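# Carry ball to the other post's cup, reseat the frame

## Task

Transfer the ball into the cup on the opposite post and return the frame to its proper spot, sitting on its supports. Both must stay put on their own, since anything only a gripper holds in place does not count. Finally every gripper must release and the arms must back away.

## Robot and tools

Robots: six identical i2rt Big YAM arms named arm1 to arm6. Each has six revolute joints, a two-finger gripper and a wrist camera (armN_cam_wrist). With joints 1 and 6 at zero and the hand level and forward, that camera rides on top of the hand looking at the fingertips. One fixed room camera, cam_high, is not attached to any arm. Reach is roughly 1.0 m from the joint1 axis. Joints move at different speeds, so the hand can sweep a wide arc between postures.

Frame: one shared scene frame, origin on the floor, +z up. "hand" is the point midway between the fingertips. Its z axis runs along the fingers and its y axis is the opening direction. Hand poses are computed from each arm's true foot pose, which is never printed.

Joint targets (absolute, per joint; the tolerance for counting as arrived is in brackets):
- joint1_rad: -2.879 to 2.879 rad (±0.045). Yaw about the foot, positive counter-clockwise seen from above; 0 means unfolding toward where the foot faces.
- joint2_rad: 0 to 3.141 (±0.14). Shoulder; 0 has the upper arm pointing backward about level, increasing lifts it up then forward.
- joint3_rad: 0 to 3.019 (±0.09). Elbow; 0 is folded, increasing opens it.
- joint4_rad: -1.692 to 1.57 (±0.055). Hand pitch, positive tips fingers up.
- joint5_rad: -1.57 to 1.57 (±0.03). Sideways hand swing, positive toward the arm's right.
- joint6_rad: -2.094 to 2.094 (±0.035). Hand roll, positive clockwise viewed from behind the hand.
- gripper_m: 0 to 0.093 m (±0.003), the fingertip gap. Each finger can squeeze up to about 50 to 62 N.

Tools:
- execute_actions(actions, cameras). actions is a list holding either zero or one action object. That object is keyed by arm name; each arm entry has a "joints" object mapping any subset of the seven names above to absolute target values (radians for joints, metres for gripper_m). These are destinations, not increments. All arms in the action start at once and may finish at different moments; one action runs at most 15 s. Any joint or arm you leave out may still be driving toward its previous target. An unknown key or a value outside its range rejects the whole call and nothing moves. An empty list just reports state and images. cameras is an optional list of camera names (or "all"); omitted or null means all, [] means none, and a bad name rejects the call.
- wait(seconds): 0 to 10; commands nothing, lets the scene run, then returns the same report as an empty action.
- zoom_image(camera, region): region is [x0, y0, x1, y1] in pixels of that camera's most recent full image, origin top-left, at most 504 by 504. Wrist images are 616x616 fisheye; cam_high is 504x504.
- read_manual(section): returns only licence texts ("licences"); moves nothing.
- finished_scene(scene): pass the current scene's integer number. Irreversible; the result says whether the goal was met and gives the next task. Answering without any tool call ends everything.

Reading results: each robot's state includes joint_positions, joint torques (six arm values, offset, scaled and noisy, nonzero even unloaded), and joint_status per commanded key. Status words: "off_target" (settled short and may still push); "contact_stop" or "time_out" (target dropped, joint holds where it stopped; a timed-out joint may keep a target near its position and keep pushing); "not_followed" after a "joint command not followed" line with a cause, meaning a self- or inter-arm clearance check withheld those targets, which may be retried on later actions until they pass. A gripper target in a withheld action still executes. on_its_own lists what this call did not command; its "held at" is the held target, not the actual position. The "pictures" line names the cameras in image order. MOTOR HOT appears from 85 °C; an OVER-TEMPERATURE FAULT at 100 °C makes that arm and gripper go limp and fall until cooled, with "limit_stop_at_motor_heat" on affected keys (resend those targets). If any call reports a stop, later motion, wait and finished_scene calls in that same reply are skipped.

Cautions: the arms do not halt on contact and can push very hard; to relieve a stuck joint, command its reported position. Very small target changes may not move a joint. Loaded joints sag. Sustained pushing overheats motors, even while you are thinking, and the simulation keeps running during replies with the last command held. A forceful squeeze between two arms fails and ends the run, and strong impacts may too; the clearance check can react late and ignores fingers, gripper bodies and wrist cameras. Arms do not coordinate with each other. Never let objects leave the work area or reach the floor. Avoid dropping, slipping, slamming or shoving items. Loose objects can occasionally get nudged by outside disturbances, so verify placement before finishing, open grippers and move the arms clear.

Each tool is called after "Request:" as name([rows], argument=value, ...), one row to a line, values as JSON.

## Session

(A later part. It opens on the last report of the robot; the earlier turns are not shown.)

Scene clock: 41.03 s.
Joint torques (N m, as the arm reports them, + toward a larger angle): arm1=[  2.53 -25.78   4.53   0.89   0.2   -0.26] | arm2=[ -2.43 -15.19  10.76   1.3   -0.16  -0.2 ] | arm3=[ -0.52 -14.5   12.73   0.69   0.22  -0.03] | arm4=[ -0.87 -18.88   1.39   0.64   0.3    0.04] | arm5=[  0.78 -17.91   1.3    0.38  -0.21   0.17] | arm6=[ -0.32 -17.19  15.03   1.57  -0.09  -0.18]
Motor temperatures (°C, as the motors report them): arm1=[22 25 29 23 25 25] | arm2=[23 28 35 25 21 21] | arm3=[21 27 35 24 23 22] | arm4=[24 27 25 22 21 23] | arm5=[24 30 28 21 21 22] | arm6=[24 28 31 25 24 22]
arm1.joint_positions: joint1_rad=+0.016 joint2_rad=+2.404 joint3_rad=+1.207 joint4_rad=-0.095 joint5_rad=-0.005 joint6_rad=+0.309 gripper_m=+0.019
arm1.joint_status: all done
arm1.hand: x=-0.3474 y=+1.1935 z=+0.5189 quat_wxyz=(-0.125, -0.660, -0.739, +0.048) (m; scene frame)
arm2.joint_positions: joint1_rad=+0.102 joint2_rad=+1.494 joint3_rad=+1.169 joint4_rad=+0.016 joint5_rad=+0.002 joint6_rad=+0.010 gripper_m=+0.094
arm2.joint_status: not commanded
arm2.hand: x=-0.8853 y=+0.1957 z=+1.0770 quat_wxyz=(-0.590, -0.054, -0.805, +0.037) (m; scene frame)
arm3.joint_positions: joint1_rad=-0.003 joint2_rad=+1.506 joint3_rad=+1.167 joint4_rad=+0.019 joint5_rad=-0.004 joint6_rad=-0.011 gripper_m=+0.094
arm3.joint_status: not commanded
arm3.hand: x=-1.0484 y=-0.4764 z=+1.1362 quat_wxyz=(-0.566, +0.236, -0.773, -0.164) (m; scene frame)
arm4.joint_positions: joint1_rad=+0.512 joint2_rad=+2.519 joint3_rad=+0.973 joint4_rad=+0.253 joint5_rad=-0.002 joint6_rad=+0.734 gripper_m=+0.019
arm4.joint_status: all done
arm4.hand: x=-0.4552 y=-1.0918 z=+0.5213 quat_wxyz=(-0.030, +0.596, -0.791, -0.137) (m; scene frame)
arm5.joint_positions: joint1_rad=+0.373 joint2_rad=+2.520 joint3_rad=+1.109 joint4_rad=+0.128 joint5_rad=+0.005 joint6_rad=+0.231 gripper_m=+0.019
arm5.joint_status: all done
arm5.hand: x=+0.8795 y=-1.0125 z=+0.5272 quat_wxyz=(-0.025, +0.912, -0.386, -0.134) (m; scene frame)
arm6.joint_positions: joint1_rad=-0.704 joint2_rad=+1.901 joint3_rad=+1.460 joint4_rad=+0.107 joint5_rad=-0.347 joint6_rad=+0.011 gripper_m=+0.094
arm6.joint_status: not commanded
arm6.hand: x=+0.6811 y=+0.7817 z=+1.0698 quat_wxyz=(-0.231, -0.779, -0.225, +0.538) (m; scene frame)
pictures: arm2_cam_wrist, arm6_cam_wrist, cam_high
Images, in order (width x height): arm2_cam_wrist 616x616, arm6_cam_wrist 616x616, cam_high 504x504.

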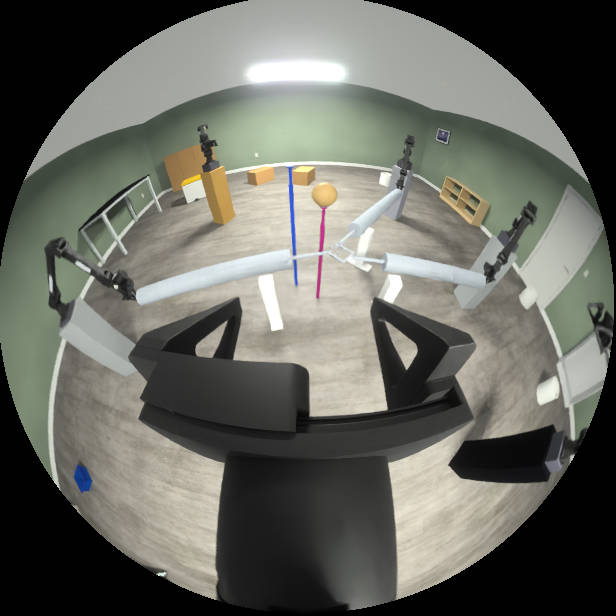

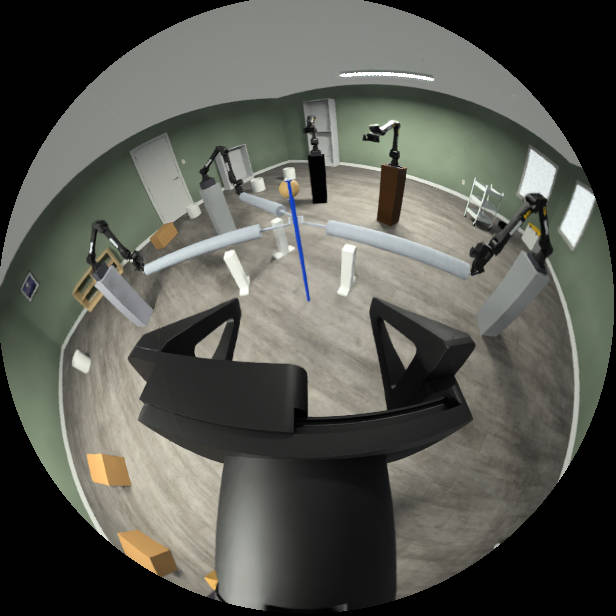

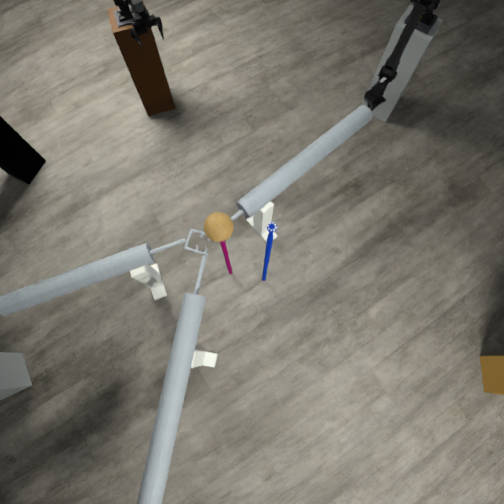

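Request:
execute_actions([
  {"arm1":{"joints":{"joint1_rad":0.141,"joint2_rad":2.16,"joint3_rad":1.105,"joint4_rad":-0.195,"joint6_rad":0.445}},"arm4":{"joints":{"joint1_rad":0.374,"joint2_rad":2.275,"joint3_rad":0.96,"joint4_rad":0.05,"joint6_rad":0.59}},"arm5":{"joints":{"joint1_rad":0.236,"joint2_rad":2.26,"joint3_rad":0.962,"joint4_rad":0.042,"joint6_rad":0.086}}},
], cameras=["arm6_cam_wrist","arm2_cam_wrist","cam_high"])

Request:
zoom_image(camera="arm6_cam_wrist", region=[250,160,340,250])

Request:
zoom_image(camera="arm2_cam_wrist", region=[270,160,380,270])

Scene clock: 51.20 s.
Joint torques (N m, as the arm reports them, + toward a larger angle): arm1=[  1.68 -24.74   5.48   1.25  -0.03  -0.19] | arm2=[ -1.88 -15.24  10.75   1.41  -0.18  -0.2 ] | arm3=[ -0.55 -14.51  12.72   0.69   0.22  -0.02] | arm4=[ -0.17 -19.27   3.35   0.72   0.24  -0.04] | arm5=[  1.56 -16.84   1.78   0.15   0.19   0.02] | arm6=[ -0.91 -17.86  14.87   1.9   -0.08  -0.13]
Motor temperatures (°C, as the motors report them): arm1=[22 25 29 23 25 25] | arm2=[23 28 35 25 21 21] | arm3=[21 28 35 24 23 22] | arm4=[24 27 25 22 21 23] | arm5=[24 31 28 21 21 22] | arm6=[24 28 31 25 24 22]
arm1.joint_positions: joint1_rad=+0.150 joint2_rad=+2.197 joint3_rad=+1.084 joint4_rad=-0.193 joint5_rad=+0.002 joint6_rad=+0.447 gripper_m=+0.019
arm1.joint_status: all done
arm1.hand: x=-0.2954 y=+1.2455 z=+0.5948 quat_wxyz=(-0.124, -0.663, -0.737, +0.032) (m; scene frame)
arm2.joint_positions: joint1_rad=+0.102 joint2_rad=+1.494 joint3_rad=+1.169 joint4_rad=+0.016 joint5_rad=+0.002 joint6_rad=+0.010 gripper_m=+0.094
arm2.joint_status: not commanded
arm2.hand: x=-0.8853 y=+0.1957 z=+1.0770 quat_wxyz=(-0.590, -0.054, -0.805, +0.037) (m; scene frame)
arm3.joint_positions: joint1_rad=-0.003 joint2_rad=+1.506 joint3_rad=+1.167 joint4_rad=+0.019 joint5_rad=-0.004 joint6_rad=-0.011 gripper_m=+0.094
arm3.joint_status: not commanded
arm3.hand: x=-1.0484 y=-0.4764 z=+1.1362 quat_wxyz=(-0.566, +0.236, -0.773, -0.164) (m; scene frame)
arm4.joint_positions: joint1_rad=+0.366 joint2_rad=+2.298 joint3_rad=+0.953 joint4_rad=+0.057 joint5_rad=-0.001 joint6_rad=+0.594 gripper_m=+0.019
arm4.joint_status: all done
arm4.hand: x=-0.4050 y=-1.0374 z=+0.6040 quat_wxyz=(-0.050, +0.593, -0.792, -0.134) (m; scene frame)
arm5.joint_positions: joint1_rad=+0.229 joint2_rad=+2.278 joint3_rad=+0.965 joint4_rad=+0.051 joint5_rad=-0.003 joint6_rad=+0.082 gripper_m=+0.019
arm5.joint_status: all done
arm5.hand: x=+0.9272 y=-0.9607 z=+0.6146 quat_wxyz=(-0.044, +0.912, -0.383, -0.139) (m; scene frame)
arm6.joint_positions: joint1_rad=-0.704 joint2_rad=+1.901 joint3_rad=+1.460 joint4_rad=+0.107 joint5_rad=-0.347 joint6_rad=+0.011 gripper_m=+0.094
arm6.joint_status: not commanded
arm6.hand: x=+0.6811 y=+0.7817 z=+1.0698 quat_wxyz=(-0.231, -0.779, -0.225, +0.538) (m; scene frame)
pictures: arm2_cam_wrist, arm6_cam_wrist, cam_high
Images, in order (width x height): arm2_cam_wrist 616x616, arm6_cam_wrist 616x616, cam_high 504x504.

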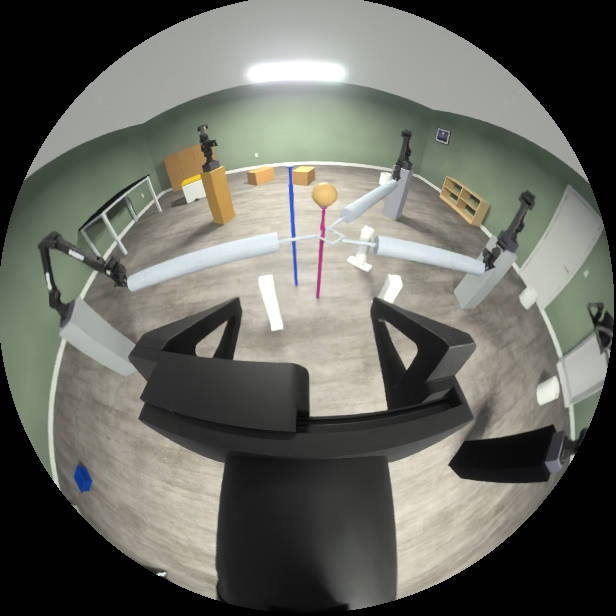

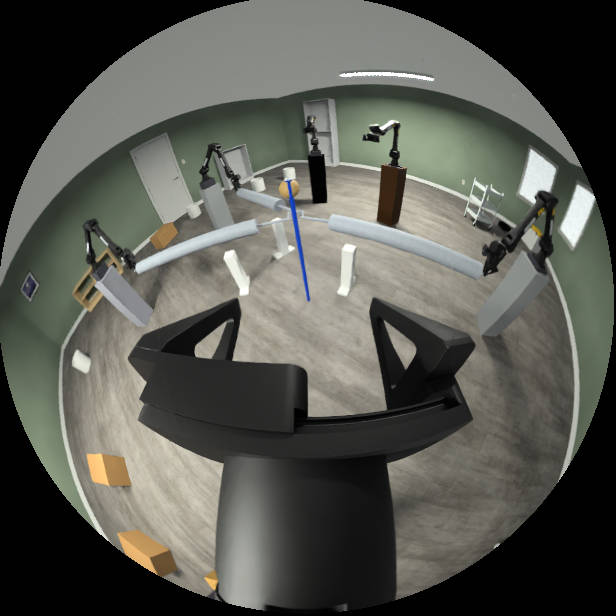

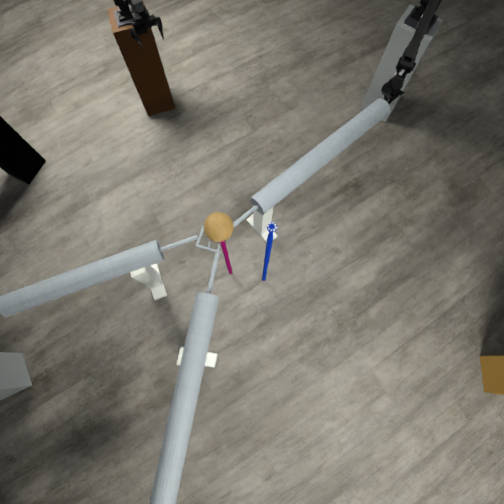

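Region (250, 160, 340, 250) of arm6_cam_wrist's 616x616 image, scaled by 5.600, with more detail than that image has.

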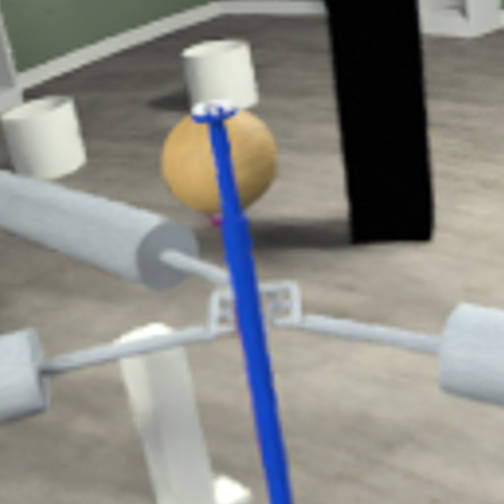

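Region (270, 160, 380, 270) of arm2_cam_wrist's 616x616 image, scaled by 4.582, with more detail than that image has.

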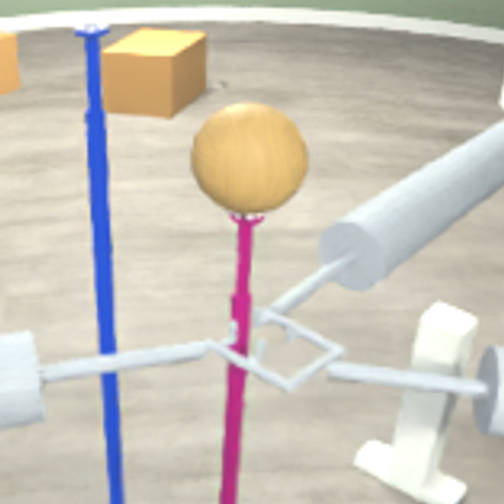

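Request:
execute_actions([
  {"arm1":{"joints":{"joint1_rad":0.21,"joint2_rad":2.015,"joint3_rad":1.095,"joint4_rad":-0.322,"joint6_rad":0.517}},"arm4":{"joints":{"joint1_rad":0.301,"joint2_rad":2.122,"joint3_rad":0.948,"joint4_rad":-0.10,"joint6_rad":0.51}},"arm5":{"joints":{"joint1_rad":0.158,"joint2_rad":2.092,"joint3_rad":0.884,"joint4_rad":-0.065,"joint6_rad":0.005}}},
], cameras=["arm6_cam_wrist","arm2_cam_wrist"])

Request:
zoom_image(camera="arm6_cam_wrist", region=[250,160,340,250])

Request:
zoom_image(camera="arm2_cam_wrist", region=[285,180,365,260])

Scene clock: 59.73 s.
Joint torques (N m, as the arm reports them, + toward a larger angle): arm1=[  1.08 -24.16   6.21   0.95  -0.26  -0.05] | arm2=[ -1.67 -15.08  10.76   1.46  -0.17  -0.18] | arm3=[ -0.52 -14.54  12.73   0.7    0.22  -0.03] | arm4=[  0.36 -19.55   4.66   0.65   0.27  -0.09] | arm5=[  0.29 -15.92   2.37  -0.01   0.49  -0.03] | arm6=[ -0.65 -18.18  14.87   1.72  -0.12  -0.15]
Motor temperatures (°C, as the motors report them): arm1=[22 26 29 23 25 25] | arm2=[23 28 35 25 21 21] | arm3=[21 28 36 24 23 22] | arm4=[24 27 25 22 21 23] | arm5=[24 31 28 21 21 22] | arm6=[24 29 32 25 24 22]
arm1.joint_positions: joint1_rad=+0.217 joint2_rad=+2.052 joint3_rad=+1.076 joint4_rad=-0.320 joint5_rad=+0.007 joint6_rad=+0.510 gripper_m=+0.019
arm1.joint_status: all done
arm1.hand: x=-0.2630 y=+1.2597 z=+0.6589 quat_wxyz=(-0.130, -0.661, -0.738, +0.027) (m; scene frame)
arm2.joint_positions: joint1_rad=+0.102 joint2_rad=+1.494 joint3_rad=+1.169 joint4_rad=+0.016 joint5_rad=+0.002 joint6_rad=+0.010 gripper_m=+0.094
arm2.joint_status: not commanded
arm2.hand: x=-0.8853 y=+0.1957 z=+1.0770 quat_wxyz=(-0.590, -0.054, -0.805, +0.037) (m; scene frame)
arm3.joint_positions: joint1_rad=-0.003 joint2_rad=+1.506 joint3_rad=+1.167 joint4_rad=+0.019 joint5_rad=-0.004 joint6_rad=-0.011 gripper_m=+0.094
arm3.joint_status: not commanded
arm3.hand: x=-1.0484 y=-0.4764 z=+1.1362 quat_wxyz=(-0.566, +0.236, -0.773, -0.164) (m; scene frame)
arm4.joint_positions: joint1_rad=+0.290 joint2_rad=+2.152 joint3_rad=+0.937 joint4_rad=-0.092 joint5_rad=-0.002 joint6_rad=+0.518 gripper_m=+0.019
arm4.joint_status: all done
arm4.hand: x=-0.3716 y=-1.0227 z=+0.6590 quat_wxyz=(-0.056, +0.594, -0.793, -0.122) (m; scene frame)
arm5.joint_positions: joint1_rad=+0.158 joint2_rad=+2.108 joint3_rad=+0.888 joint4_rad=-0.051 joint5_rad=-0.009 joint6_rad=+0.010 gripper_m=+0.019
arm5.joint_status: all done
arm5.hand: x=+0.9591 y=-0.9446 z=+0.6721 quat_wxyz=(-0.051, +0.913, -0.382, -0.133) (m; scene frame)
arm6.joint_positions: joint1_rad=-0.704 joint2_rad=+1.901 joint3_rad=+1.460 joint4_rad=+0.107 joint5_rad=-0.347 joint6_rad=+0.011 gripper_m=+0.094
arm6.joint_status: not commanded
arm6.hand: x=+0.6811 y=+0.7817 z=+1.0698 quat_wxyz=(-0.231, -0.779, -0.225, +0.538) (m; scene frame)
pictures: arm2_cam_wrist, arm6_cam_wrist
Images, in order (width x height): arm2_cam_wrist 616x616, arm6_cam_wrist 616x616.

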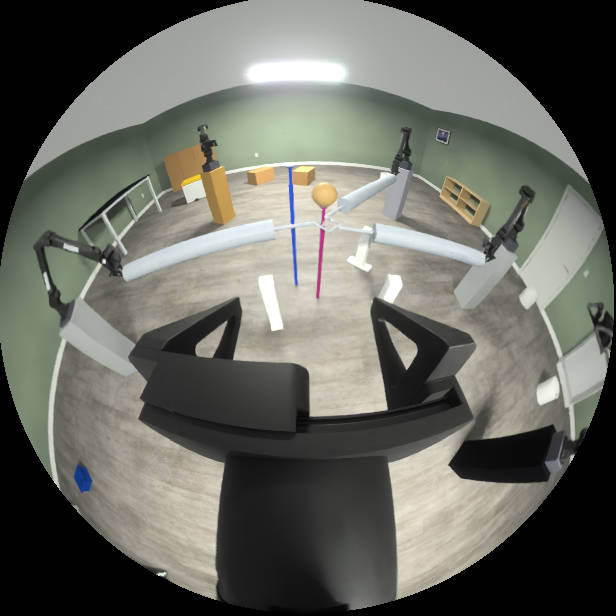

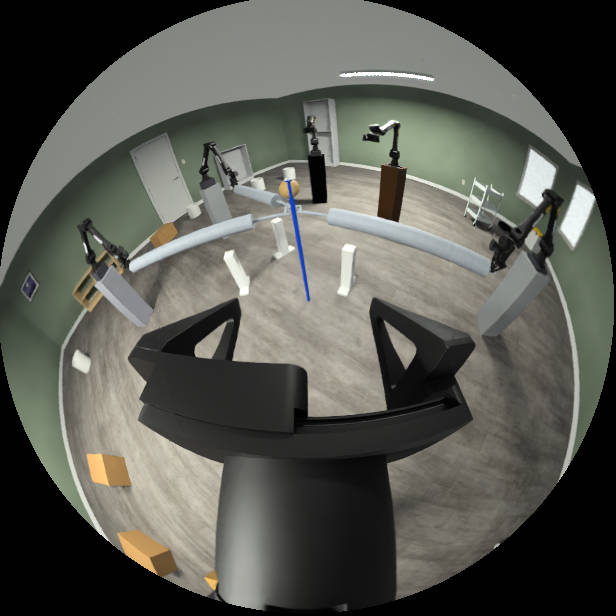

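Region (250, 160, 340, 250) of arm6_cam_wrist's 616x616 image, scaled by 5.600, with more detail than that image has.

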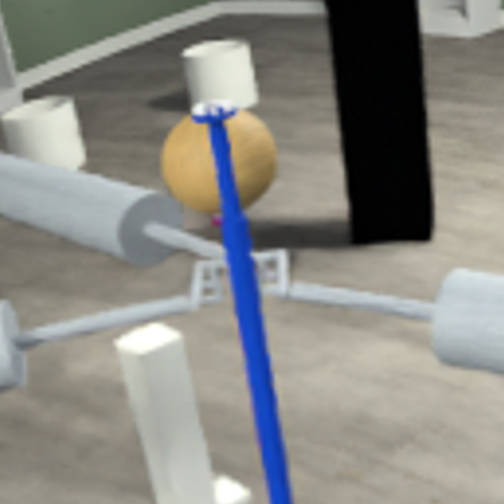

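Region (285, 180, 365, 260) of arm2_cam_wrist's 616x616 image, scaled by 6.300, with more detail than that image has.

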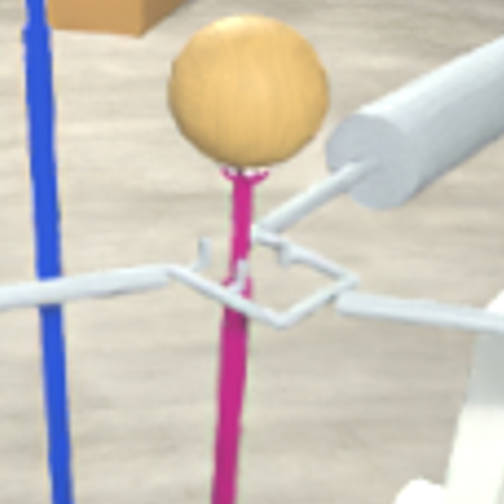

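Request:
execute_actions([
  {"arm1":{"joints":{"joint1_rad":0.228,"joint2_rad":1.91,"joint3_rad":1.105,"joint4_rad":-0.44,"joint6_rad":0.538}},"arm4":{"joints":{"joint1_rad":0.283,"joint2_rad":1.985,"joint3_rad":0.937,"joint4_rad":-0.217,"joint6_rad":0.488}},"arm5":{"joints":{"joint1_rad":0.135,"joint2_rad":1.952,"joint3_rad":0.853,"joint4_rad":-0.183,"joint6_rad":-0.018}}},
], cameras=["arm6_cam_wrist","arm2_cam_wrist"])

Request:
zoom_image(camera="arm6_cam_wrist", region=[250,160,340,250])

Request:
zoom_image(camera="arm2_cam_wrist", region=[285,180,365,260])

Scene clock: 69.20 s.
Joint torques (N m, as the arm reports them, + toward a larger angle): arm1=[  2.25 -24.38   7.45   0.84  -0.16   0.04] | arm2=[ -2.69 -15.13  10.68   1.29  -0.16  -0.18] | arm3=[ -0.52 -14.48  12.7    0.67   0.22  -0.03] | arm4=[ -0.12 -19.23   5.91   0.8    0.32  -0.15] | arm5=[ -0.46 -14.45   2.94  -0.05   0.48  -0.15] | arm6=[ -0.66 -17.33  14.96   1.57  -0.14  -0.08]
Motor temperatures (°C, as the motors report them): arm1=[22 26 29 23 25 25] | arm2=[23 28 36 25 21 21] | arm3=[21 28 36 24 23 22] | arm4=[24 27 25 22 21 23] | arm5=[24 31 28 21 22 22] | arm6=[24 29 32 25 24 22]
arm1.joint_positions: joint1_rad=+0.224 joint2_rad=+1.950 joint3_rad=+1.080 joint4_rad=-0.434 joint5_rad=+0.006 joint6_rad=+0.521 gripper_m=+0.019
arm1.joint_status: all done
arm1.hand: x=-0.2612 y=+1.2622 z=+0.7057 quat_wxyz=(-0.127, -0.663, -0.737, +0.025) (m; scene frame)
arm2.joint_positions: joint1_rad=+0.102 joint2_rad=+1.494 joint3_rad=+1.169 joint4_rad=+0.016 joint5_rad=+0.002 joint6_rad=+0.010 gripper_m=+0.094
arm2.joint_status: not commanded
arm2.hand: x=-0.8853 y=+0.1957 z=+1.0770 quat_wxyz=(-0.590, -0.054, -0.805, +0.037) (m; scene frame)
arm3.joint_positions: joint1_rad=-0.003 joint2_rad=+1.506 joint3_rad=+1.167 joint4_rad=+0.019 joint5_rad=-0.004 joint6_rad=-0.011 gripper_m=+0.094
arm3.joint_status: not commanded
arm3.hand: x=-1.0484 y=-0.4764 z=+1.1362 quat_wxyz=(-0.566, +0.236, -0.773, -0.164) (m; scene frame)
arm4.joint_positions: joint1_rad=+0.279 joint2_rad=+2.016 joint3_rad=+0.922 joint4_rad=-0.213 joint5_rad=-0.003 joint6_rad=+0.502 gripper_m=+0.019
arm4.joint_status: all done
arm4.hand: x=-0.3671 y=-1.0202 z=+0.7108 quat_wxyz=(-0.057, +0.595, -0.792, -0.121) (m; scene frame)
arm5.joint_positions: joint1_rad=+0.144 joint2_rad=+1.962 joint3_rad=+0.864 joint4_rad=-0.163 joint5_rad=-0.010 joint6_rad=-0.010 gripper_m=+0.019
arm5.joint_status: all done
arm5.hand: x=+0.9632 y=-0.9398 z=+0.7248 quat_wxyz=(-0.054, +0.914, -0.379, -0.136) (m; scene frame)
arm6.joint_positions: joint1_rad=-0.704 joint2_rad=+1.901 joint3_rad=+1.460 joint4_rad=+0.107 joint5_rad=-0.347 joint6_rad=+0.011 gripper_m=+0.094
arm6.joint_status: not commanded
arm6.hand: x=+0.6811 y=+0.7817 z=+1.0698 quat_wxyz=(-0.231, -0.779, -0.225, +0.538) (m; scene frame)
pictures: arm2_cam_wrist, arm6_cam_wrist
Images, in order (width x height): arm2_cam_wrist 616x616, arm6_cam_wrist 616x616.

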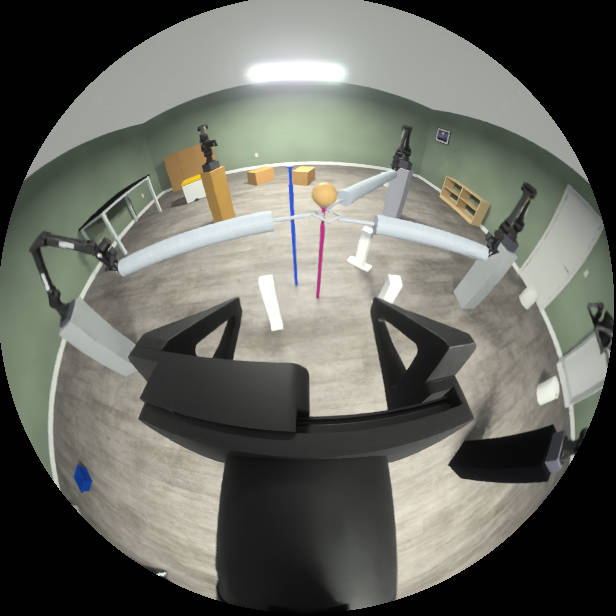

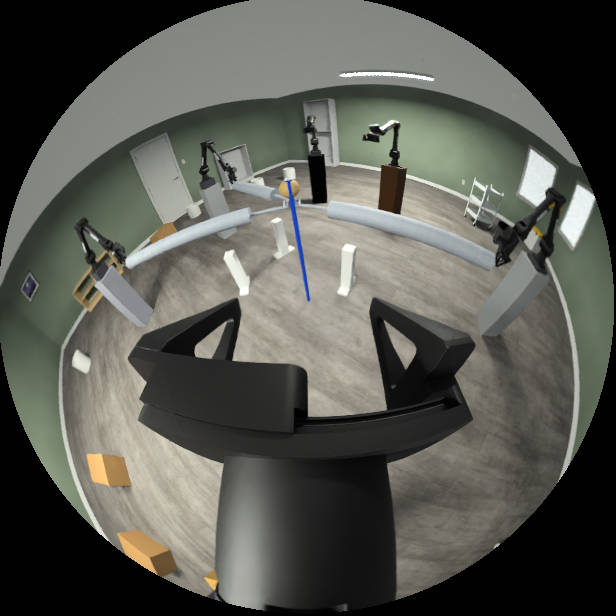

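Region (250, 160, 340, 250) of arm6_cam_wrist's 616x616 image, scaled by 5.600, with more detail than that image has.

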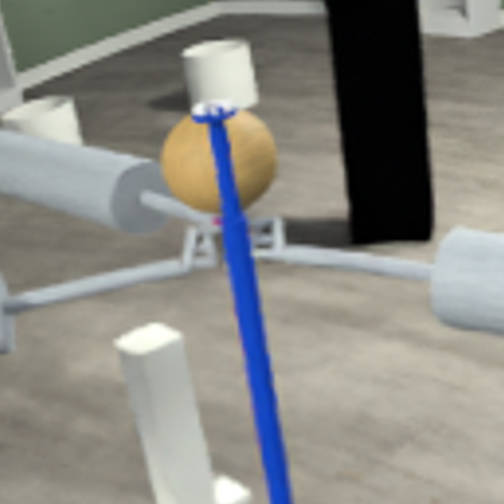

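Region (285, 180, 365, 260) of arm2_cam_wrist's 616x616 image, scaled by 6.300, with more detail than that image has.

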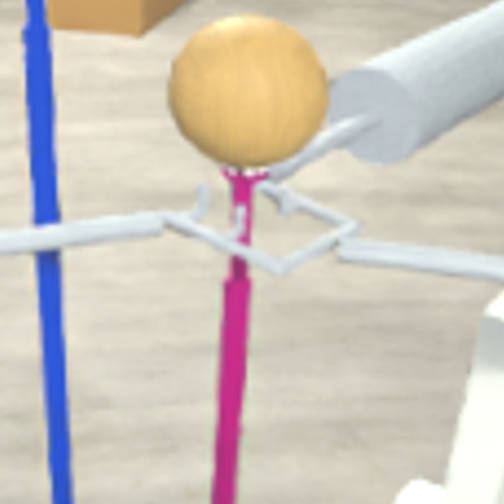

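Request:
execute_actions([
  {"arm1":{"joints":{"joint1_rad":0.234,"joint2_rad":1.846,"joint3_rad":1.122,"joint4_rad":-0.513}},"arm4":{"joints":{"joint1_rad":0.278,"joint2_rad":1.908,"joint3_rad":0.94,"joint4_rad":-0.288}},"arm5":{"joints":{"joint1_rad":0.131,"joint2_rad":1.876,"joint3_rad":0.848,"joint4_rad":-0.268}}},
], cameras=["arm2_cam_wrist"])

Request:
execute_actions([
  {"arm1":{"joints":{"joint2_rad":1.772,"joint3_rad":1.15,"joint4_rad":-0.61}},"arm4":{"joints":{"joint2_rad":1.812,"joint3_rad":0.952,"joint4_rad":-0.39}},"arm5":{"joints":{"joint2_rad":1.773,"joint3_rad":0.865,"joint4_rad":-0.376}}},
], cameras=["arm6_cam_wrist","arm2_cam_wrist"])

Request:
zoom_image(camera="arm2_cam_wrist", region=[270,150,370,250])

Scene clock: 76.57 s.
Joint torques (N m, as the arm reports them, + toward a larger angle): arm1=[  3.57 -23.58   8.41   0.51  -0.24  -0.01] | arm2=[ -1.9  -15.26  10.71   1.47  -0.18  -0.21] | arm3=[ -0.54 -14.5   12.72   0.69   0.22  -0.02] | arm4=[ -0.69 -19.55   6.62   0.79   0.33  -0.13] | arm5=[ -0.73 -15.06   2.7   -0.4    0.44  -0.09] | arm6=[ -0.48 -17.76  14.88   1.41  -0.05  -0.14]
Motor temperatures (°C, as the motors report them): arm1=[22 26 30 23 25 25] | arm2=[23 28 36 25 21 21] | arm3=[21 28 36 24 23 22] | arm4=[24 27 25 22 21 23] | arm5=[24 31 28 21 22 22] | arm6=[24 29 32 25 24 22]
arm1.joint_positions: joint1_rad=+0.226 joint2_rad=+1.890 joint3_rad=+1.088 joint4_rad=-0.499 joint5_rad=+0.007 joint6_rad=+0.523 gripper_m=+0.019
arm1.joint_status: all done
arm1.hand: x=-0.2606 y=+1.2630 z=+0.7344 quat_wxyz=(-0.128, -0.663, -0.737, +0.025) (m; scene frame)
arm2.joint_positions: joint1_rad=+0.102 joint2_rad=+1.494 joint3_rad=+1.169 joint4_rad=+0.016 joint5_rad=+0.002 joint6_rad=+0.010 gripper_m=+0.094
arm2.joint_status: not commanded
arm2.hand: x=-0.8853 y=+0.1957 z=+1.0770 quat_wxyz=(-0.590, -0.054, -0.805, +0.037) (m; scene frame)
arm3.joint_positions: joint1_rad=-0.003 joint2_rad=+1.506 joint3_rad=+1.167 joint4_rad=+0.019 joint5_rad=-0.004 joint6_rad=-0.011 gripper_m=+0.094
arm3.joint_status: not commanded
arm3.hand: x=-1.0484 y=-0.4764 z=+1.1362 quat_wxyz=(-0.566, +0.236, -0.773, -0.164) (m; scene frame)
arm4.joint_positions: joint1_rad=+0.276 joint2_rad=+1.949 joint3_rad=+0.922 joint4_rad=-0.283 joint5_rad=-0.003 joint6_rad=+0.501 gripper_m=+0.019
arm4.joint_status: all done
arm4.hand: x=-0.3658 y=-1.0197 z=+0.7375 quat_wxyz=(-0.057, +0.595, -0.793, -0.120) (m; scene frame)
arm5.joint_positions: joint1_rad=+0.140 joint2_rad=+1.890 joint3_rad=+0.864 joint4_rad=-0.238 joint5_rad=-0.010 joint6_rad=-0.013 gripper_m=+0.019
arm5.joint_status: all done
arm5.hand: x=+0.9645 y=-0.9386 z=+0.7521 quat_wxyz=(-0.054, +0.914, -0.379, -0.134) (m; scene frame)
arm6.joint_positions: joint1_rad=-0.704 joint2_rad=+1.901 joint3_rad=+1.460 joint4_rad=+0.107 joint5_rad=-0.347 joint6_rad=+0.011 gripper_m=+0.094
arm6.joint_status: not commanded
arm6.hand: x=+0.6811 y=+0.7817 z=+1.0698 quat_wxyz=(-0.231, -0.779, -0.225, +0.538) (m; scene frame)
pictures: arm2_cam_wrist
Images, in order (width x height): arm2_cam_wrist 616x616.

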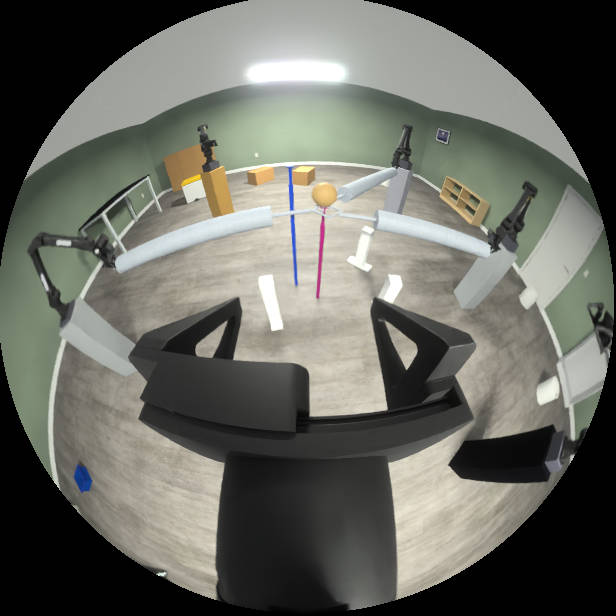

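Scene clock: 77.50 s.
Joint torques (N m, as the arm reports them, + toward a larger angle): arm1=[  2.79 -24.59   9.24   0.07  -0.29   0.1 ] | arm2=[ -1.84 -15.16  10.72   1.32  -0.2   -0.16] | arm3=[ -0.49 -14.53  12.72   0.67   0.22  -0.03] | arm4=[ -0.33 -19.02   8.17   0.51   0.28  -0.11] | arm5=[ -1.2  -14.49   4.58  -1.01   0.39  -0.07] | arm6=[ -0.98 -17.17  14.94   1.55  -0.05  -0.14]
Motor temperatures (°C, as the motors report them): arm1=[22 26 30 23 25 25] | arm2=[23 28 36 25 21 21] | arm3=[21 28 36 24 23 22] | arm4=[24 28 25 22 21 23] | arm5=[24 31 28 21 22 22] | arm6=[24 29 32 25 24 22]
arm1.joint_positions: joint1_rad=+0.227 joint2_rad=+1.825 joint3_rad=+1.109 joint4_rad=-0.585 joint5_rad=+0.010 joint6_rad=+0.523 gripper_m=+0.019
arm1.joint_status: all done
arm1.hand: x=-0.2607 y=+1.2620 z=+0.7695 quat_wxyz=(-0.128, -0.663, -0.737, +0.026) (m; scene frame)
arm2.joint_positions: joint1_rad=+0.102 joint2_rad=+1.494 joint3_rad=+1.169 joint4_rad=+0.016 joint5_rad=+0.002 joint6_rad=+0.010 gripper_m=+0.094
arm2.joint_status: not commanded
arm2.hand: x=-0.8853 y=+0.1957 z=+1.0770 quat_wxyz=(-0.590, -0.054, -0.805, +0.037) (m; scene frame)
arm3.joint_positions: joint1_rad=-0.003 joint2_rad=+1.506 joint3_rad=+1.167 joint4_rad=+0.019 joint5_rad=-0.004 joint6_rad=-0.011 gripper_m=+0.094
arm3.joint_status: not commanded
arm3.hand: x=-1.0484 y=-0.4764 z=+1.1362 quat_wxyz=(-0.566, +0.236, -0.773, -0.164) (m; scene frame)
arm4.joint_positions: joint1_rad=+0.273 joint2_rad=+1.853 joint3_rad=+0.922 joint4_rad=-0.380 joint5_rad=-0.002 joint6_rad=+0.498 gripper_m=+0.019
arm4.joint_status: all done
arm4.hand: x=-0.3642 y=-1.0216 z=+0.7759 quat_wxyz=(-0.057, +0.595, -0.793, -0.119) (m; scene frame)
arm5.joint_positions: joint1_rad=+0.138 joint2_rad=+1.785 joint3_rad=+0.864 joint4_rad=-0.336 joint5_rad=-0.008 joint6_rad=-0.015 gripper_m=+0.019
arm5.joint_status: all done
arm5.hand: x=+0.9660 y=-0.9387 z=+0.7927 quat_wxyz=(-0.057, +0.913, -0.379, -0.137) (m; scene frame)
arm6.joint_positions: joint1_rad=-0.704 joint2_rad=+1.901 joint3_rad=+1.460 joint4_rad=+0.107 joint5_rad=-0.347 joint6_rad=+0.011 gripper_m=+0.094
arm6.joint_status: not commanded
arm6.hand: x=+0.6811 y=+0.7817 z=+1.0698 quat_wxyz=(-0.231, -0.779, -0.225, +0.538) (m; scene frame)
pictures: arm2_cam_wrist, arm6_cam_wrist
Images, in order (width x height): arm2_cam_wrist 616x616, arm6_cam_wrist 616x616.

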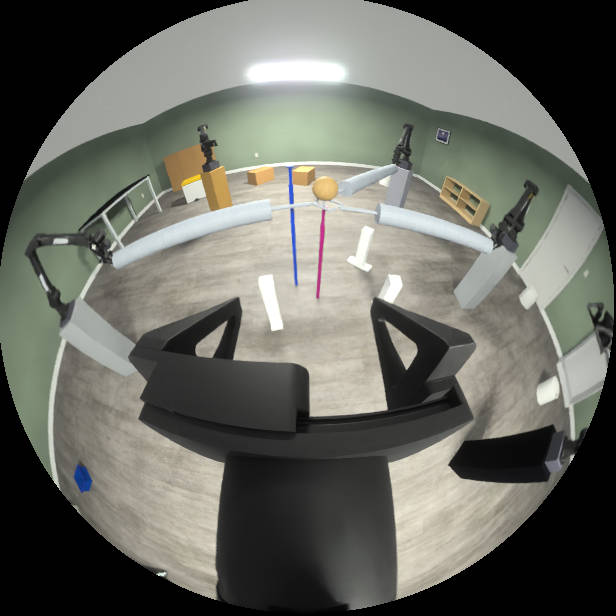

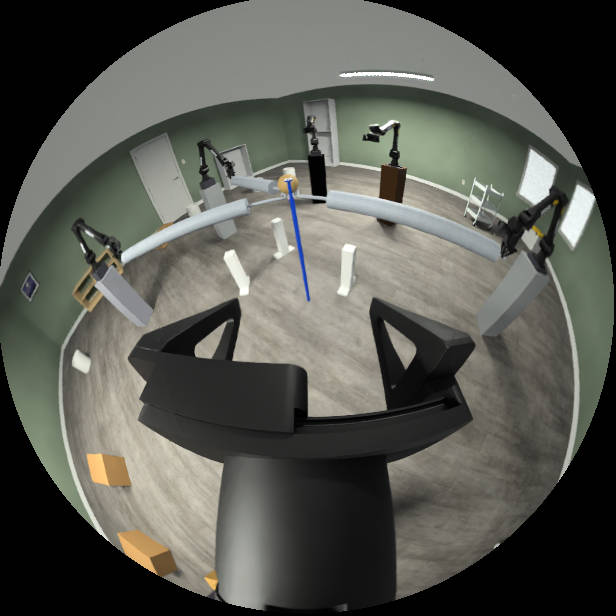

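Region (270, 150, 370, 250) of arm2_cam_wrist's 616x616 image, scaled by 5.040, with more detail than that image has.

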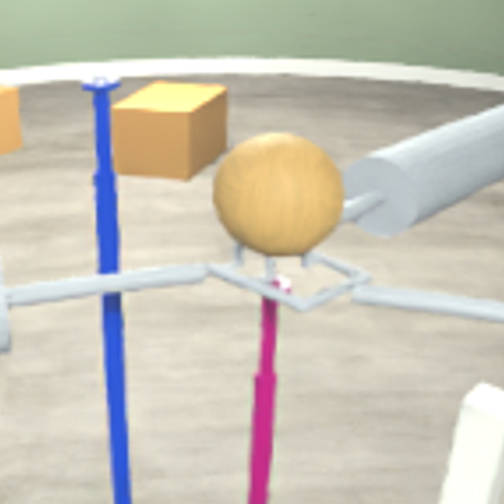

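Request:
execute_actions([
  {"arm1":{"joints":{"joint2_rad":1.688,"joint3_rad":1.21,"joint4_rad":-0.725}},"arm4":{"joints":{"joint2_rad":1.70,"joint3_rad":0.995,"joint4_rad":-0.515}},"arm5":{"joints":{"joint2_rad":1.66,"joint3_rad":0.915,"joint4_rad":-0.485}}},
], cameras=[])

Request:
execute_actions([
  {"arm1":{"joints":{"joint1_rad":0.298,"joint2_rad":1.612,"joint3_rad":1.26,"joint4_rad":-0.845,"joint6_rad":0.606}},"arm4":{"joints":{"joint1_rad":0.222,"joint2_rad":1.657,"joint3_rad":1.11,"joint4_rad":-0.665,"joint6_rad":0.43}},"arm5":{"joints":{"joint1_rad":0.057,"joint2_rad":1.57,"joint3_rad":0.98,"joint4_rad":-0.628,"joint6_rad":-0.098}}},
], cameras=[])

Request:
execute_actions([
  {"arm1":{"joints":{"joint1_rad":0.375,"joint2_rad":1.565,"joint3_rad":1.345,"joint4_rad":-0.973,"joint6_rad":0.684}},"arm4":{"joints":{"joint1_rad":0.158,"joint2_rad":1.642,"joint3_rad":1.25,"joint4_rad":-0.812,"joint6_rad":0.365}},"arm5":{"joints":{"joint1_rad":-0.03,"joint2_rad":1.503,"joint3_rad":1.062,"joint4_rad":-0.768,"joint6_rad":-0.188}}},
], cameras=["arm6_cam_wrist","arm2_cam_wrist"])

Request:
zoom_image(camera="arm2_cam_wrist", region=[260,120,360,220])

Request:
zoom_image(camera="arm6_cam_wrist", region=[240,130,340,230])

Scene clock: 88.33 s.
Joint torques (N m, as the arm reports them, + toward a larger angle): arm1=[  2.34 -22.91  11.15   0.08  -0.48   0.  ] | arm2=[ -1.88 -15.08  10.75   1.28  -0.14  -0.2 ] | arm3=[ -0.53 -14.5   12.73   0.7    0.22  -0.03] | arm4=[ -0.07 -17.61  11.56   0.26   0.21  -0.09] | arm5=[ -0.18 -13.74   7.58  -0.55   0.36  -0.06] | arm6=[ -0.4  -17.66  14.93   1.63  -0.08  -0.19]
Motor temperatures (°C, as the motors report them): arm1=[22 26 31 23 25 25] | arm2=[23 28 36 25 21 21] | arm3=[21 28 37 24 23 22] | arm4=[24 28 26 22 21 23] | arm5=[24 30 28 21 22 22] | arm6=[24 29 33 25 24 22]
arm1.joint_positions: joint1_rad=+0.227 joint2_rad=+1.736 joint3_rad=+1.150 joint4_rad=-0.702 joint5_rad=+0.014 joint6_rad=+0.523 gripper_m=+0.019
arm1.joint_status: all done
arm1.hand: x=-0.2606 y=+1.2595 z=+0.8231 quat_wxyz=(-0.134, -0.662, -0.737, +0.030) (m; scene frame)
arm2.joint_positions: joint1_rad=+0.102 joint2_rad=+1.494 joint3_rad=+1.169 joint4_rad=+0.016 joint5_rad=+0.002 joint6_rad=+0.010 gripper_m=+0.094
arm2.joint_status: not commanded
arm2.hand: x=-0.8853 y=+0.1957 z=+1.0770 quat_wxyz=(-0.590, -0.054, -0.805, +0.037) (m; scene frame)
arm3.joint_positions: joint1_rad=-0.003 joint2_rad=+1.506 joint3_rad=+1.167 joint4_rad=+0.019 joint5_rad=-0.004 joint6_rad=-0.011 gripper_m=+0.094
arm3.joint_status: not commanded
arm3.hand: x=-1.0484 y=-0.4764 z=+1.1362 quat_wxyz=(-0.566, +0.236, -0.773, -0.164) (m; scene frame)
arm4.joint_positions: joint1_rad=+0.271 joint2_rad=+1.732 joint3_rad=+0.929 joint4_rad=-0.498 joint5_rad=-0.001 joint6_rad=+0.496 gripper_m=+0.019
arm4.joint_status: all done
arm4.hand: x=-0.3626 y=-1.0250 z=+0.8262 quat_wxyz=(-0.060, +0.594, -0.792, -0.123) (m; scene frame)
arm5.joint_positions: joint1_rad=+0.137 joint2_rad=+1.675 joint3_rad=+0.883 joint4_rad=-0.459 joint5_rad=-0.007 joint6_rad=-0.016 gripper_m=+0.019
arm5.joint_status: all done
arm5.hand: x=+0.9667 y=-0.9389 z=+0.8393 quat_wxyz=(-0.058, +0.913, -0.379, -0.140) (m; scene frame)
arm6.joint_positions: joint1_rad=-0.704 joint2_rad=+1.901 joint3_rad=+1.460 joint4_rad=+0.107 joint5_rad=-0.347 joint6_rad=+0.011 gripper_m=+0.094
arm6.joint_status: not commanded
arm6.hand: x=+0.6811 y=+0.7817 z=+1.0698 quat_wxyz=(-0.231, -0.779, -0.225, +0.538) (m; scene frame)
pictures: none
No camera images: the call's "cameras" was empty. Leave "cameras" out to get every camera's image.

Scene clock: 89.27 s.
Joint torques (N m, as the arm reports them, + toward a larger angle): arm1=[  2.62 -22.94  12.68   0.25  -0.58   0.05] | arm2=[ -2.16 -14.44  10.81   1.25  -0.17  -0.23] | arm3=[ -0.55 -14.55  12.73   0.69   0.22  -0.03] | arm4=[  0.27 -19.26  12.47   0.26   0.24  -0.07] | arm5=[  0.22 -13.87   8.83  -0.36   0.56  -0.07] | arm6=[ -0.12 -17.55  15.     1.71  -0.04  -0.17]
Motor temperatures (°C, as the motors report them): arm1=[22 26 31 23 25 25] | arm2=[23 28 36 25 21 21] | arm3=[21 28 37 24 23 22] | arm4=[24 28 26 22 21 23] | arm5=[24 30 29 21 22 22] | arm6=[24 29 33 25 24 22]
arm1.joint_positions: joint1_rad=+0.295 joint2_rad=+1.668 joint3_rad=+1.186 joint4_rad=-0.823 joint5_rad=+0.015 joint6_rad=+0.589 gripper_m=+0.019
arm1.joint_status: all done
arm1.hand: x=-0.2375 y=+1.2881 z=+0.8646 quat_wxyz=(-0.128, -0.662, -0.738, +0.020) (m; scene frame)
arm2.joint_positions: joint1_rad=+0.102 joint2_rad=+1.494 joint3_rad=+1.169 joint4_rad=+0.016 joint5_rad=+0.002 joint6_rad=+0.010 gripper_m=+0.094
arm2.joint_status: not commanded
arm2.hand: x=-0.8853 y=+0.1957 z=+1.0770 quat_wxyz=(-0.590, -0.054, -0.805, +0.037) (m; scene frame)
arm3.joint_positions: joint1_rad=-0.003 joint2_rad=+1.506 joint3_rad=+1.167 joint4_rad=+0.019 joint5_rad=-0.004 joint6_rad=-0.011 gripper_m=+0.094
arm3.joint_status: not commanded
arm3.hand: x=-1.0484 y=-0.4764 z=+1.1362 quat_wxyz=(-0.566, +0.236, -0.773, -0.164) (m; scene frame)
arm4.joint_positions: joint1_rad=+0.212 joint2_rad=+1.703 joint3_rad=+1.042 joint4_rad=-0.648 joint5_rad=-0.001 joint6_rad=+0.437 gripper_m=+0.019
arm4.joint_status: all done
arm4.hand: x=-0.3386 y=-0.9967 z=+0.8698 quat_wxyz=(-0.065, +0.595, -0.793, -0.116) (m; scene frame)
arm5.joint_positions: joint1_rad=+0.057 joint2_rad=+1.589 joint3_rad=+0.943 joint4_rad=-0.600 joint5_rad=-0.011 joint6_rad=-0.097 gripper_m=+0.019
arm5.joint_status: all done
arm5.hand: x=+0.9901 y=-0.9088 z=+0.8896 quat_wxyz=(-0.070, +0.913, -0.378, -0.138) (m; scene frame)
arm6.joint_positions: joint1_rad=-0.704 joint2_rad=+1.901 joint3_rad=+1.460 joint4_rad=+0.107 joint5_rad=-0.347 joint6_rad=+0.011 gripper_m=+0.094
arm6.joint_status: not commanded
arm6.hand: x=+0.6811 y=+0.7817 z=+1.0698 quat_wxyz=(-0.231, -0.779, -0.225, +0.538) (m; scene frame)
pictures: none
No camera images: the call's "cameras" was empty. Leave "cameras" out to get every camera's image.

Scene clock: 90.23 s.
Joint torques (N m, as the arm reports them, + toward a larger angle): arm1=[  2.81 -23.33  13.58  -0.02  -0.6    0.07] | arm2=[ -2.   -15.24  10.83   1.33  -0.18  -0.19] | arm3=[ -0.5  -14.55  12.72   0.68   0.22  -0.03] | arm4=[  0.24 -20.96  13.98   0.34   0.27  -0.05] | arm5=[  0.24 -14.85   9.92  -0.47   0.65  -0.07] | arm6=[ -0.73 -17.78  14.69   1.63  -0.07  -0.16]
Motor temperatures (°C, as the motors report them): arm1=[22 26 32 23 25 25] | arm2=[23 28 36 25 21 21] | arm3=[21 28 37 24 23 22] | arm4=[24 28 27 22 21 23] | arm5=[24 30 29 21 22 22] | arm6=[24 29 33 25 24 22]
arm1.joint_positions: joint1_rad=+0.374 joint2_rad=+1.626 joint3_rad=+1.262 joint4_rad=-0.953 joint5_rad=+0.016 joint6_rad=+0.668 gripper_m=+0.019
arm1.joint_status: all done
arm1.hand: x=-0.2069 y=+1.3154 z=+0.9093 quat_wxyz=(-0.123, -0.663, -0.738, +0.009) (m; scene frame)
arm2.joint_positions: joint1_rad=+0.102 joint2_rad=+1.494 joint3_rad=+1.169 joint4_rad=+0.016 joint5_rad=+0.002 joint6_rad=+0.010 gripper_m=+0.094
arm2.joint_status: not commanded
arm2.hand: x=-0.8853 y=+0.1957 z=+1.0770 quat_wxyz=(-0.590, -0.054, -0.805, +0.037) (m; scene frame)
arm3.joint_positions: joint1_rad=-0.003 joint2_rad=+1.506 joint3_rad=+1.167 joint4_rad=+0.019 joint5_rad=-0.004 joint6_rad=-0.011 gripper_m=+0.094
arm3.joint_status: not commanded
arm3.hand: x=-1.0484 y=-0.4764 z=+1.1362 quat_wxyz=(-0.566, +0.236, -0.773, -0.164) (m; scene frame)
arm4.joint_positions: joint1_rad=+0.146 joint2_rad=+1.695 joint3_rad=+1.171 joint4_rad=-0.797 joint5_rad=-0.002 joint6_rad=+0.370 gripper_m=+0.019
arm4.joint_status: all done
arm4.hand: x=-0.3079 y=-0.9698 z=+0.9135 quat_wxyz=(-0.069, +0.596, -0.793, -0.107) (m; scene frame)
arm5.joint_positions: joint1_rad=-0.028 joint2_rad=+1.528 joint3_rad=+1.017 joint4_rad=-0.739 joint5_rad=-0.013 joint6_rad=-0.186 gripper_m=+0.019
arm5.joint_status: all done
arm5.hand: x=+1.0201 y=-0.8808 z=+0.9359 quat_wxyz=(-0.080, +0.914, -0.377, -0.129) (m; scene frame)
arm6.joint_positions: joint1_rad=-0.704 joint2_rad=+1.901 joint3_rad=+1.460 joint4_rad=+0.107 joint5_rad=-0.347 joint6_rad=+0.011 gripper_m=+0.094
arm6.joint_status: not commanded
arm6.hand: x=+0.6811 y=+0.7817 z=+1.0698 quat_wxyz=(-0.231, -0.779, -0.225, +0.538) (m; scene frame)
pictures: arm2_cam_wrist, arm6_cam_wrist
Images, in order (width x height): arm2_cam_wrist 616x616, arm6_cam_wrist 616x616.

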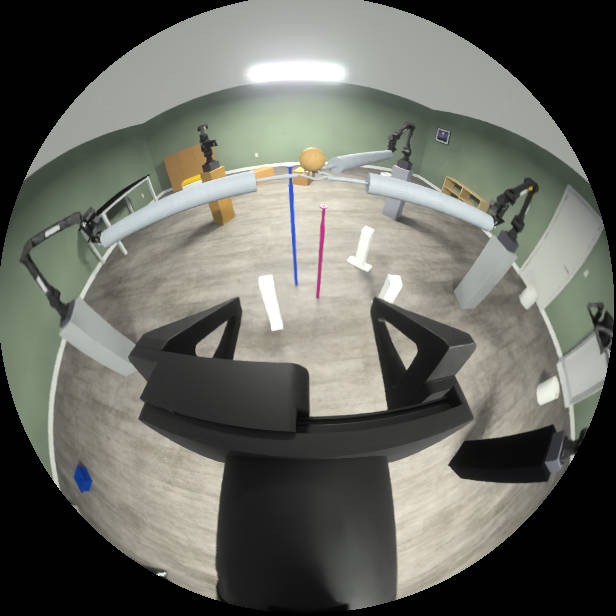

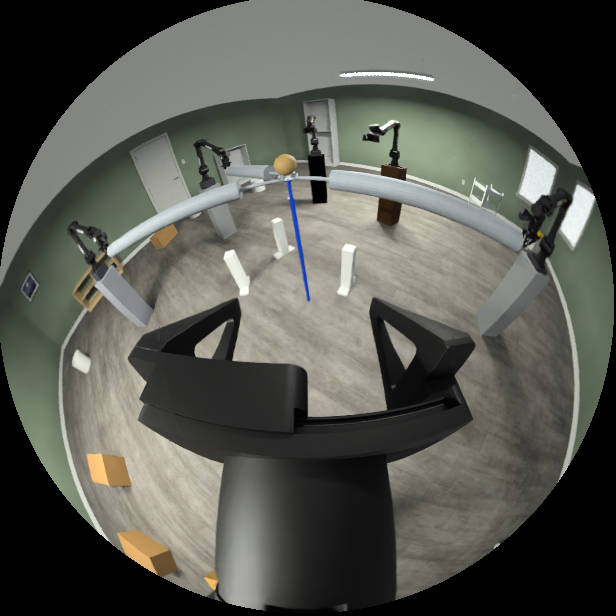

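Region (260, 120, 360, 220) of arm2_cam_wrist's 616x616 image, scaled by 5.040, with more detail than that image has.

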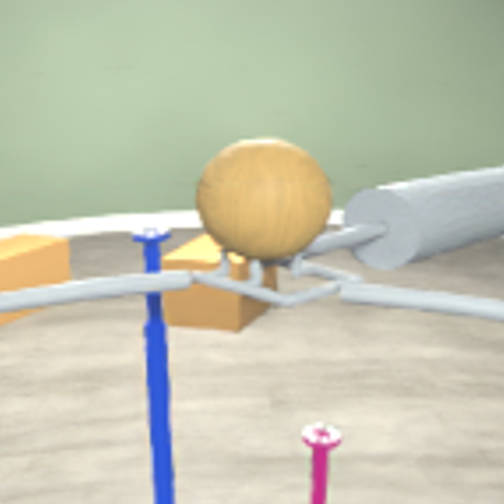

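Region (240, 130, 340, 230) of arm6_cam_wrist's 616x616 image, scaled by 5.040, with more detail than that image has.

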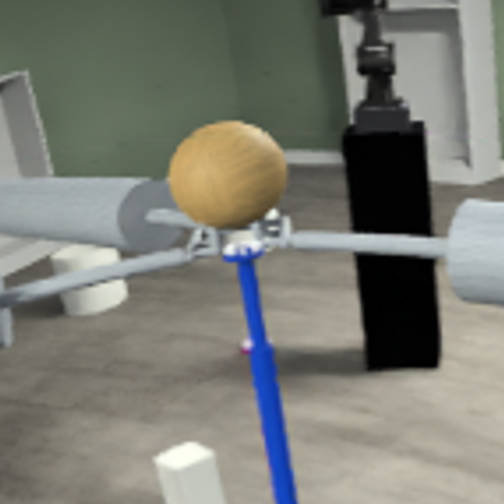

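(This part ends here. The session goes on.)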